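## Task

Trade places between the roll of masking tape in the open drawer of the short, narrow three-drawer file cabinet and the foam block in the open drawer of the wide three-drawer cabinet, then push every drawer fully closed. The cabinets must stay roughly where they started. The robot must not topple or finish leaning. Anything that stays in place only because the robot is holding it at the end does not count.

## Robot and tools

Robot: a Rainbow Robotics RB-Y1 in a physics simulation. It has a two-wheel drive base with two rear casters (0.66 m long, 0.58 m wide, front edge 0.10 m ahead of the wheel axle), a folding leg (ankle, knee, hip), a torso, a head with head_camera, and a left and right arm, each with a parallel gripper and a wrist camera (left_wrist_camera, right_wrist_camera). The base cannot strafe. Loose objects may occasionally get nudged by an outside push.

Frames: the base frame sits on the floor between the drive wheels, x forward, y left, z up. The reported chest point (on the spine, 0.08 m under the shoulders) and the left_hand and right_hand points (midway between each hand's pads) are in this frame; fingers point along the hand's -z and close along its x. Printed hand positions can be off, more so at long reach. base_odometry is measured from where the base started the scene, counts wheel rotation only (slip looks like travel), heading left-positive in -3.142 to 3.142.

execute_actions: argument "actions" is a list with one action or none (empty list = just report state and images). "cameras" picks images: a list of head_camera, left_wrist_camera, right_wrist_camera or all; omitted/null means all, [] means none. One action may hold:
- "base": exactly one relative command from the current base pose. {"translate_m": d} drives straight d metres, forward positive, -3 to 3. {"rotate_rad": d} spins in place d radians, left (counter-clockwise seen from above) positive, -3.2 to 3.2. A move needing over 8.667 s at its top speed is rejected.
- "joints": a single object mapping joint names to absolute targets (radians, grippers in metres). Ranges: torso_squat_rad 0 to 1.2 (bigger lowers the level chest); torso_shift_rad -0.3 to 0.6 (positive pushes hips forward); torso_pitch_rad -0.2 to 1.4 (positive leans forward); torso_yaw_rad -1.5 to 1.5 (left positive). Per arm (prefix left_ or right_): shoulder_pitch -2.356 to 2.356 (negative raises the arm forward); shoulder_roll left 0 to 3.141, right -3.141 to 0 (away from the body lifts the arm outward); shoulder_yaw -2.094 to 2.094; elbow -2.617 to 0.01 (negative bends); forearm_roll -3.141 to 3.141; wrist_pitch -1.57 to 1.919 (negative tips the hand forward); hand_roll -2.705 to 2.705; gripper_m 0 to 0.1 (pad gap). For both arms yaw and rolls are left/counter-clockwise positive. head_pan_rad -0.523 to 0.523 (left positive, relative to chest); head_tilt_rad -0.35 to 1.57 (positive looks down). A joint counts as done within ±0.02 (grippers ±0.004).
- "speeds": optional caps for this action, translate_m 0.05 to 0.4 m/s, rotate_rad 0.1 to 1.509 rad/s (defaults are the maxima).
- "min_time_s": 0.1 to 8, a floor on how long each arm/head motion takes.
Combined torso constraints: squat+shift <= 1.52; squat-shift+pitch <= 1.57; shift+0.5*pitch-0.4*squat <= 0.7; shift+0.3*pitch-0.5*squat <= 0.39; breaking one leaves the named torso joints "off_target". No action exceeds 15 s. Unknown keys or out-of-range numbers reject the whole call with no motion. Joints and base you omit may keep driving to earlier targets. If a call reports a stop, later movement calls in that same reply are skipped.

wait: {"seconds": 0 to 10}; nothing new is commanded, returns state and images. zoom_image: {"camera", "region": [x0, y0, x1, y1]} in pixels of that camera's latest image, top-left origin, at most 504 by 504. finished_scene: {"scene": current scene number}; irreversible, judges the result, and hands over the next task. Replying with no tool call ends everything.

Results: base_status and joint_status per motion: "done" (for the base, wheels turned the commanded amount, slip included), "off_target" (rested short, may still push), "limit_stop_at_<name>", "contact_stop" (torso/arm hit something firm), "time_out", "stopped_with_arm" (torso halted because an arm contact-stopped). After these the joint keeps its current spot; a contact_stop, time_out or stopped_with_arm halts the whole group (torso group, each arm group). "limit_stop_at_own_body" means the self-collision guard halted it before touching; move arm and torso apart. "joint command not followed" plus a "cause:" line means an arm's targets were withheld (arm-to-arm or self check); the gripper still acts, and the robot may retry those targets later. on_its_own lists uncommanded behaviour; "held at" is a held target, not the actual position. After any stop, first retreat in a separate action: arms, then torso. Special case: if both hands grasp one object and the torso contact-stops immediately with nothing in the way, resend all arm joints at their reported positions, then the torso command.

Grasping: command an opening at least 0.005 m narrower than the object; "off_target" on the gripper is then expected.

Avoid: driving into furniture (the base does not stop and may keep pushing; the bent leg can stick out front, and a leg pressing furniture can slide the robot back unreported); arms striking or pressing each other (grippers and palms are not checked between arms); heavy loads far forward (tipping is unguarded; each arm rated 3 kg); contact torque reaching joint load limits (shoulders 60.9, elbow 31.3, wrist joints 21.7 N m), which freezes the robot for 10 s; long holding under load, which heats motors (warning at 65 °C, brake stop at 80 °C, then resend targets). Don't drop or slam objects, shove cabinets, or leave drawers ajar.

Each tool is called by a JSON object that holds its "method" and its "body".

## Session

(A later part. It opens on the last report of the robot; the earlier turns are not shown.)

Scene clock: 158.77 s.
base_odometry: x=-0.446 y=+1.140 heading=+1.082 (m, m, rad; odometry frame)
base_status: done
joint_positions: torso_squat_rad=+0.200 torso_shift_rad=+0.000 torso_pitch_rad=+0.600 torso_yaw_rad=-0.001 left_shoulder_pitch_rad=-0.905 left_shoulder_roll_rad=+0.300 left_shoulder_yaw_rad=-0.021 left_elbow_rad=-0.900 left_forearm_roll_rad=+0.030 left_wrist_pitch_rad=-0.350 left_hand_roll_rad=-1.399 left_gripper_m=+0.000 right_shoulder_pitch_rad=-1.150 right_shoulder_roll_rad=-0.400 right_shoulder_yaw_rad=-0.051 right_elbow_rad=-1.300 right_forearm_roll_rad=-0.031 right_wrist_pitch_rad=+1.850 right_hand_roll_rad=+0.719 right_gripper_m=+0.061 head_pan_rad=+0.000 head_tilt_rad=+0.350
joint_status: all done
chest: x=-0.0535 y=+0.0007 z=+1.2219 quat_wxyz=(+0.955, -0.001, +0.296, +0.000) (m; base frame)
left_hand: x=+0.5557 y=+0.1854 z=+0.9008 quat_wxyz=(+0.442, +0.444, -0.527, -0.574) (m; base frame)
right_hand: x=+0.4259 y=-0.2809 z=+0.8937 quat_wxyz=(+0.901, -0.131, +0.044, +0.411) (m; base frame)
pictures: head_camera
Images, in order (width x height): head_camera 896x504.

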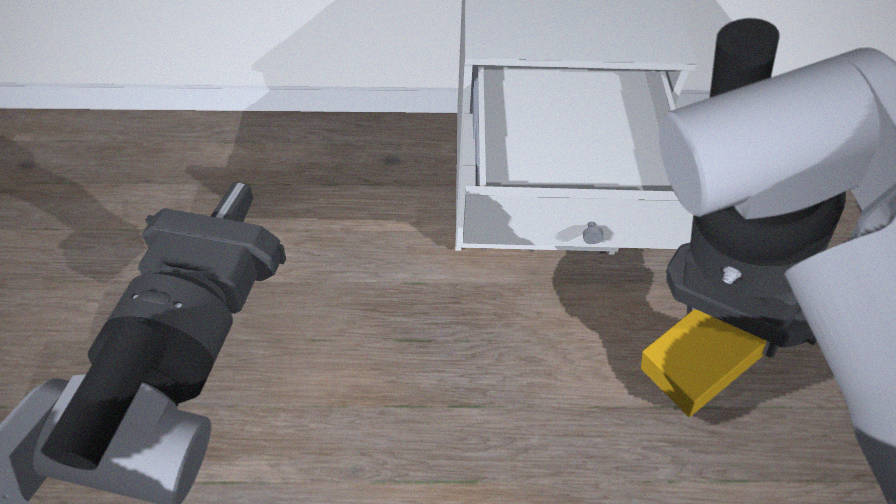

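{"method": "execute_actions", "body": {"actions": [{"base":{"translate_m":0.55},"joints":{"right_shoulder_roll_rad":-0.35}}], "cameras": []}}

{"method": "execute_actions", "body": {"actions": [{"joints":{"torso_squat_rad":0.75}}], "cameras": ["head_camera"]}}

Scene clock: 161.93 s.
base_odometry: x=-0.188 y=+1.625 heading=+1.082 (m, m, rad; odometry frame)
base_status: done
joint_positions: torso_squat_rad=+0.200 torso_shift_rad=+0.000 torso_pitch_rad=+0.600 torso_yaw_rad=-0.001 left_shoulder_pitch_rad=-0.905 left_shoulder_roll_rad=+0.300 left_shoulder_yaw_rad=-0.021 left_elbow_rad=-0.900 left_forearm_roll_rad=+0.030 left_wrist_pitch_rad=-0.350 left_hand_roll_rad=-1.399 left_gripper_m=+0.000 right_shoulder_pitch_rad=-1.150 right_shoulder_roll_rad=-0.350 right_shoulder_yaw_rad=-0.051 right_elbow_rad=-1.300 right_forearm_roll_rad=-0.031 right_wrist_pitch_rad=+1.850 right_hand_roll_rad=+0.719 right_gripper_m=+0.061 head_pan_rad=+0.000 head_tilt_rad=+0.350
joint_status: all done
chest: x=-0.0535 y=+0.0007 z=+1.2219 quat_wxyz=(+0.955, -0.001, +0.296, +0.000) (m; base frame)
left_hand: x=+0.5558 y=+0.1854 z=+0.9008 quat_wxyz=(+0.442, +0.444, -0.527, -0.574) (m; base frame)
right_hand: x=+0.4208 y=-0.2542 z=+0.8849 quat_wxyz=(+0.898, -0.109, +0.041, +0.424) (m; base frame)
pictures: none
No camera images: the call's "cameras" was empty. Leave "cameras" out to get every camera's image.

Scene clock: 164.60 s.
base_odometry: x=-0.188 y=+1.625 heading=+1.082 (m, m, rad; odometry frame)
base_status: not commanded
joint_positions: torso_squat_rad=+0.750 torso_shift_rad=+0.000 torso_pitch_rad=+0.600 torso_yaw_rad=-0.001 left_shoulder_pitch_rad=-0.905 left_shoulder_roll_rad=+0.300 left_shoulder_yaw_rad=-0.021 left_elbow_rad=-0.900 left_forearm_roll_rad=+0.030 left_wrist_pitch_rad=-0.350 left_hand_roll_rad=-1.399 left_gripper_m=+0.000 right_shoulder_pitch_rad=-1.150 right_shoulder_roll_rad=-0.350 right_shoulder_yaw_rad=-0.051 right_elbow_rad=-1.300 right_forearm_roll_rad=-0.031 right_wrist_pitch_rad=+1.850 right_hand_roll_rad=+0.719 right_gripper_m=+0.061 head_pan_rad=+0.000 head_tilt_rad=+0.350
joint_status: all done
chest: x=-0.0535 y=+0.0006 z=+1.0480 quat_wxyz=(+0.955, -0.001, +0.296, +0.000) (m; base frame)
left_hand: x=+0.5558 y=+0.1853 z=+0.7269 quat_wxyz=(+0.442, +0.444, -0.527, -0.574) (m; base frame)
right_hand: x=+0.4208 y=-0.2543 z=+0.7111 quat_wxyz=(+0.898, -0.109, +0.041, +0.424) (m; base frame)
pictures: head_camera
Images, in order (width x height): head_camera 896x504.

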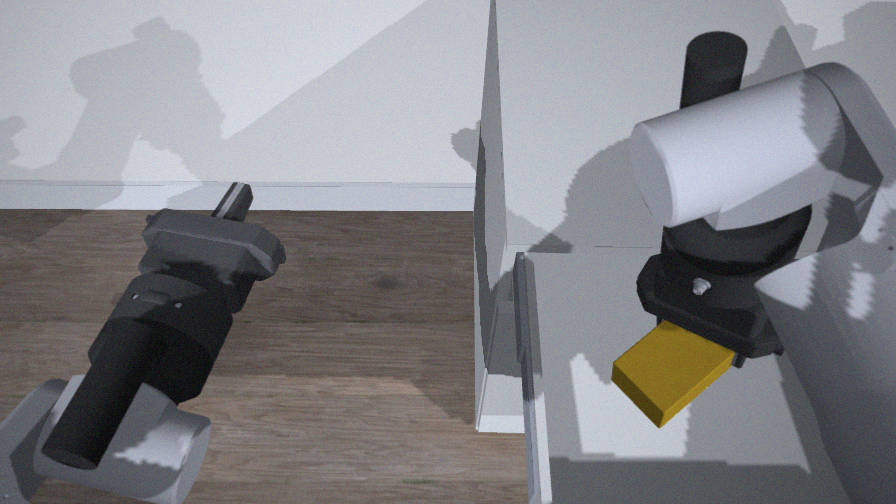

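{"method": "execute_actions", "body": {"actions": [{"joints":{"torso_squat_rad":0.93}}], "cameras": []}}

{"method": "execute_actions", "body": {"actions": [{"joints":{"right_gripper_m":0.1}}], "cameras": []}}

{"method": "execute_actions", "body": {"actions": [{"joints":{"torso_squat_rad":0.5}}], "cameras": []}}

{"method": "execute_actions", "body": {"actions": [{"base":{"translate_m":-0.4}}], "cameras": []}}

{"method": "execute_actions", "body": {"actions": [{"joints":{"torso_squat_rad":0.95,"right_shoulder_pitch_rad":-0.8,"right_elbow_rad":-0.9,"right_wrist_pitch_rad":-0.45,"right_shoulder_roll_rad":-0.2,"right_gripper_m":0}}], "cameras": ["head_camera"]}}

{"method": "execute_actions", "body": {"actions": [{"base":{"translate_m":0.42},"speeds":{"translate_m":0.12}}], "cameras": ["head_camera"]}}

Scene clock: 166.67 s.
base_odometry: x=-0.188 y=+1.625 heading=+1.082 (m, m, rad; odometry frame)
base_status: not commanded
joint_positions: torso_squat_rad=+0.930 torso_shift_rad=+0.000 torso_pitch_rad=+0.600 torso_yaw_rad=-0.001 left_shoulder_pitch_rad=-0.905 left_shoulder_roll_rad=+0.300 left_shoulder_yaw_rad=-0.021 left_elbow_rad=-0.900 left_forearm_roll_rad=+0.030 left_wrist_pitch_rad=-0.350 left_hand_roll_rad=-1.399 left_gripper_m=+0.000 right_shoulder_pitch_rad=-1.150 right_shoulder_roll_rad=-0.350 right_shoulder_yaw_rad=-0.051 right_elbow_rad=-1.300 right_forearm_roll_rad=-0.031 right_wrist_pitch_rad=+1.850 right_hand_roll_rad=+0.719 right_gripper_m=+0.061 head_pan_rad=+0.000 head_tilt_rad=+0.350
joint_status: all done
chest: x=-0.0534 y=+0.0006 z=+0.9543 quat_wxyz=(+0.955, -0.001, +0.296, +0.000) (m; base frame)
left_hand: x=+0.5558 y=+0.1853 z=+0.6332 quat_wxyz=(+0.442, +0.444, -0.527, -0.574) (m; base frame)
right_hand: x=+0.4209 y=-0.2543 z=+0.6173 quat_wxyz=(+0.898, -0.109, +0.041, +0.424) (m; base frame)
pictures: none
No camera images: the call's "cameras" was empty. Leave "cameras" out to get every camera's image.

Scene clock: 167.97 s.
base_odometry: x=-0.188 y=+1.625 heading=+1.082 (m, m, rad; odometry frame)
base_status: not commanded
joint_positions: torso_squat_rad=+0.930 torso_shift_rad=+0.000 torso_pitch_rad=+0.600 torso_yaw_rad=-0.001 left_shoulder_pitch_rad=-0.905 left_shoulder_roll_rad=+0.300 left_shoulder_yaw_rad=-0.021 left_elbow_rad=-0.900 left_forearm_roll_rad=+0.030 left_wrist_pitch_rad=-0.350 left_hand_roll_rad=-1.399 left_gripper_m=+0.000 right_shoulder_pitch_rad=-1.150 right_shoulder_roll_rad=-0.350 right_shoulder_yaw_rad=-0.051 right_elbow_rad=-1.300 right_forearm_roll_rad=-0.031 right_wrist_pitch_rad=+1.850 right_hand_roll_rad=+0.719 right_gripper_m=+0.100 head_pan_rad=+0.000 head_tilt_rad=+0.350
joint_status: all done
chest: x=-0.0534 y=+0.0006 z=+0.9543 quat_wxyz=(+0.955, -0.001, +0.296, +0.000) (m; base frame)
left_hand: x=+0.5558 y=+0.1853 z=+0.6332 quat_wxyz=(+0.442, +0.444, -0.527, -0.574) (m; base frame)
right_hand: x=+0.4209 y=-0.2543 z=+0.6173 quat_wxyz=(+0.898, -0.109, +0.041, +0.424) (m; base frame)
pictures: none
No camera images: the call's "cameras" was empty. Leave "cameras" out to get every camera's image.

Scene clock: 170.20 s.
base_odometry: x=-0.188 y=+1.625 heading=+1.082 (m, m, rad; odometry frame)
base_status: not commanded
joint_positions: torso_squat_rad=+0.500 torso_shift_rad=+0.000 torso_pitch_rad=+0.600 torso_yaw_rad=-0.001 left_shoulder_pitch_rad=-0.905 left_shoulder_roll_rad=+0.300 left_shoulder_yaw_rad=-0.021 left_elbow_rad=-0.900 left_forearm_roll_rad=+0.030 left_wrist_pitch_rad=-0.350 left_hand_roll_rad=-1.399 left_gripper_m=+0.000 right_shoulder_pitch_rad=-1.150 right_shoulder_roll_rad=-0.350 right_shoulder_yaw_rad=-0.051 right_elbow_rad=-1.300 right_forearm_roll_rad=-0.031 right_wrist_pitch_rad=+1.850 right_hand_roll_rad=+0.719 right_gripper_m=+0.100 head_pan_rad=+0.000 head_tilt_rad=+0.350
joint_status: all done
chest: x=-0.0535 y=+0.0007 z=+1.1502 quat_wxyz=(+0.955, -0.001, +0.296, +0.000) (m; base frame)
left_hand: x=+0.5557 y=+0.1854 z=+0.8291 quat_wxyz=(+0.442, +0.444, -0.527, -0.574) (m; base frame)
right_hand: x=+0.4208 y=-0.2543 z=+0.8132 quat_wxyz=(+0.898, -0.109, +0.041, +0.424) (m; base frame)
pictures: none
No camera images: the call's "cameras" was empty. Leave "cameras" out to get every camera's image.

Scene clock: 172.93 s.
base_odometry: x=-0.376 y=+1.272 heading=+1.081 (m, m, rad; odometry frame)
base_status: done
joint_positions: torso_squat_rad=+0.500 torso_shift_rad=+0.000 torso_pitch_rad=+0.600 torso_yaw_rad=-0.001 left_shoulder_pitch_rad=-0.905 left_shoulder_roll_rad=+0.300 left_shoulder_yaw_rad=-0.021 left_elbow_rad=-0.900 left_forearm_roll_rad=+0.030 left_wrist_pitch_rad=-0.350 left_hand_roll_rad=-1.399 left_gripper_m=+0.000 right_shoulder_pitch_rad=-1.150 right_shoulder_roll_rad=-0.350 right_shoulder_yaw_rad=-0.051 right_elbow_rad=-1.300 right_forearm_roll_rad=-0.031 right_wrist_pitch_rad=+1.850 right_hand_roll_rad=+0.719 right_gripper_m=+0.100 head_pan_rad=+0.000 head_tilt_rad=+0.350
joint_status: not commanded
chest: x=-0.0535 y=+0.0007 z=+1.1502 quat_wxyz=(+0.955, -0.001, +0.295, +0.000) (m; base frame)
left_hand: x=+0.5557 y=+0.1854 z=+0.8291 quat_wxyz=(+0.442, +0.444, -0.527, -0.574) (m; base frame)
right_hand: x=+0.4208 y=-0.2543 z=+0.8132 quat_wxyz=(+0.898, -0.109, +0.041, +0.424) (m; base frame)
pictures: none
No camera images: the call's "cameras" was empty. Leave "cameras" out to get every camera's image.

Scene clock: 175.27 s.
base_odometry: x=-0.376 y=+1.272 heading=+1.081 (m, m, rad; odometry frame)
base_status: not commanded
joint_positions: torso_squat_rad=+0.950 torso_shift_rad=+0.000 torso_pitch_rad=+0.600 torso_yaw_rad=-0.001 left_shoulder_pitch_rad=-0.905 left_shoulder_roll_rad=+0.300 left_shoulder_yaw_rad=-0.021 left_elbow_rad=-0.900 left_forearm_roll_rad=+0.030 left_wrist_pitch_rad=-0.350 left_hand_roll_rad=-1.399 left_gripper_m=+0.000 right_shoulder_pitch_rad=-0.800 right_shoulder_roll_rad=-0.200 right_shoulder_yaw_rad=-0.051 right_elbow_rad=-0.900 right_forearm_roll_rad=-0.031 right_wrist_pitch_rad=-0.450 right_hand_roll_rad=+0.719 right_gripper_m=+0.000 head_pan_rad=+0.000 head_tilt_rad=+0.350
joint_status: all done
chest: x=-0.0534 y=+0.0006 z=+0.9430 quat_wxyz=(+0.955, -0.001, +0.296, +0.000) (m; base frame)
left_hand: x=+0.5558 y=+0.1853 z=+0.6218 quat_wxyz=(+0.442, +0.444, -0.527, -0.574) (m; base frame)
right_hand: x=+0.5121 y=-0.1863 z=+0.5858 quat_wxyz=(+0.638, -0.226, -0.652, +0.341) (m; base frame)
pictures: head_camera
Images, in order (width x height): head_camera 896x504.

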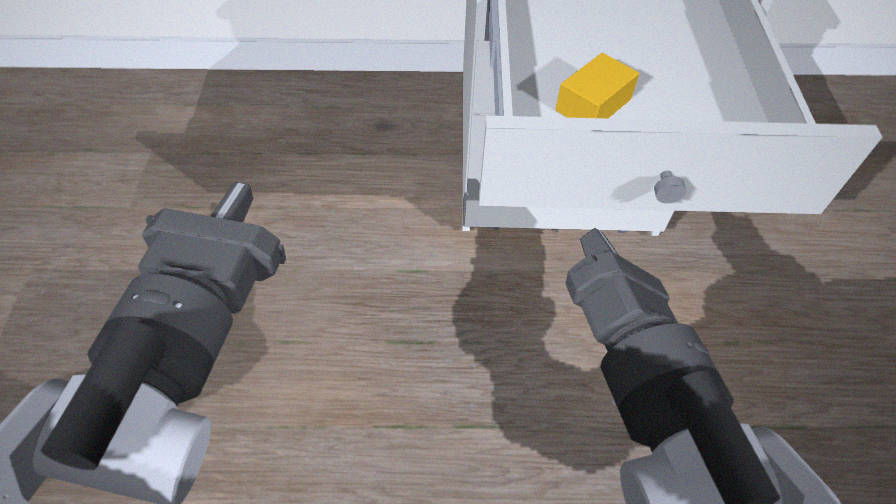

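Scene clock: 179.47 s.
base_odometry: x=-0.178 y=+1.642 heading=+1.080 (m, m, rad; odometry frame)
base_status: done
joint_positions: torso_squat_rad=+0.950 torso_shift_rad=-0.001 torso_pitch_rad=+0.599 torso_yaw_rad=-0.001 left_shoulder_pitch_rad=-0.906 left_shoulder_roll_rad=+0.300 left_shoulder_yaw_rad=-0.021 left_elbow_rad=-0.900 left_forearm_roll_rad=+0.030 left_wrist_pitch_rad=-0.350 left_hand_roll_rad=-1.399 left_gripper_m=+0.000 right_shoulder_pitch_rad=-0.795 right_shoulder_roll_rad=-0.199 right_shoulder_yaw_rad=-0.050 right_elbow_rad=-0.899 right_forearm_roll_rad=-0.030 right_wrist_pitch_rad=-0.451 right_hand_roll_rad=+0.719 right_gripper_m=+0.000 head_pan_rad=+0.000 head_tilt_rad=+0.350
joint_status: not commanded
chest: x=-0.0539 y=+0.0005 z=+0.9432 quat_wxyz=(+0.955, -0.001, +0.295, -0.001) (m; base frame)
left_hand: x=+0.5558 y=+0.1849 z=+0.6227 quat_wxyz=(+0.441, +0.444, -0.528, -0.574) (m; base frame)
right_hand: x=+0.5094 y=-0.1867 z=+0.5837 quat_wxyz=(+0.639, -0.225, -0.651, +0.342) (m; base frame)
pictures: head_camera
Images, in order (width x height): head_camera 896x504.

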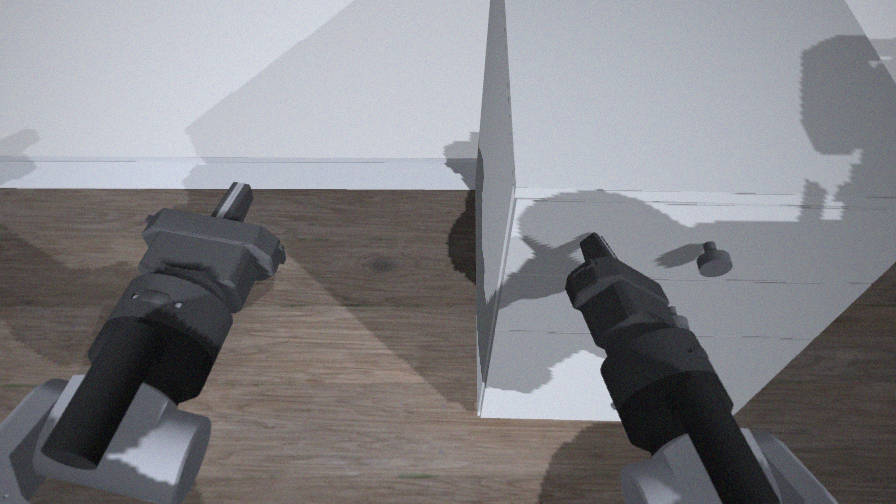

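{"method": "execute_actions", "body": {"actions": [{"base":{"translate_m":-0.1}}], "cameras": []}}

{"method": "finished_scene", "body": {"scene": 2}}

Scene clock: 181.13 s.
base_odometry: x=-0.226 y=+1.554 heading=+1.082 (m, m, rad; odometry frame)
base_status: done
joint_positions: torso_squat_rad=+0.950 torso_shift_rad=+0.000 torso_pitch_rad=+0.600 torso_yaw_rad=-0.001 left_shoulder_pitch_rad=-0.905 left_shoulder_roll_rad=+0.300 left_shoulder_yaw_rad=-0.021 left_elbow_rad=-0.900 left_forearm_roll_rad=+0.030 left_wrist_pitch_rad=-0.350 left_hand_roll_rad=-1.399 left_gripper_m=+0.000 right_shoulder_pitch_rad=-0.800 right_shoulder_roll_rad=-0.200 right_shoulder_yaw_rad=-0.050 right_elbow_rad=-0.900 right_forearm_roll_rad=-0.031 right_wrist_pitch_rad=-0.450 right_hand_roll_rad=+0.719 right_gripper_m=+0.000 head_pan_rad=+0.000 head_tilt_rad=+0.350
joint_status: not commanded
chest: x=-0.0535 y=+0.0006 z=+0.9431 quat_wxyz=(+0.955, -0.001, +0.295, +0.000) (m; base frame)
left_hand: x=+0.5558 y=+0.1853 z=+0.6220 quat_wxyz=(+0.442, +0.444, -0.527, -0.574) (m; base frame)
right_hand: x=+0.5121 y=-0.1861 z=+0.5860 quat_wxyz=(+0.638, -0.226, -0.652, +0.341) (m; base frame)
pictures: none
No camera images: the call's "cameras" was empty. Leave "cameras" out to get every camera's image.

The scene is finished: the task was done.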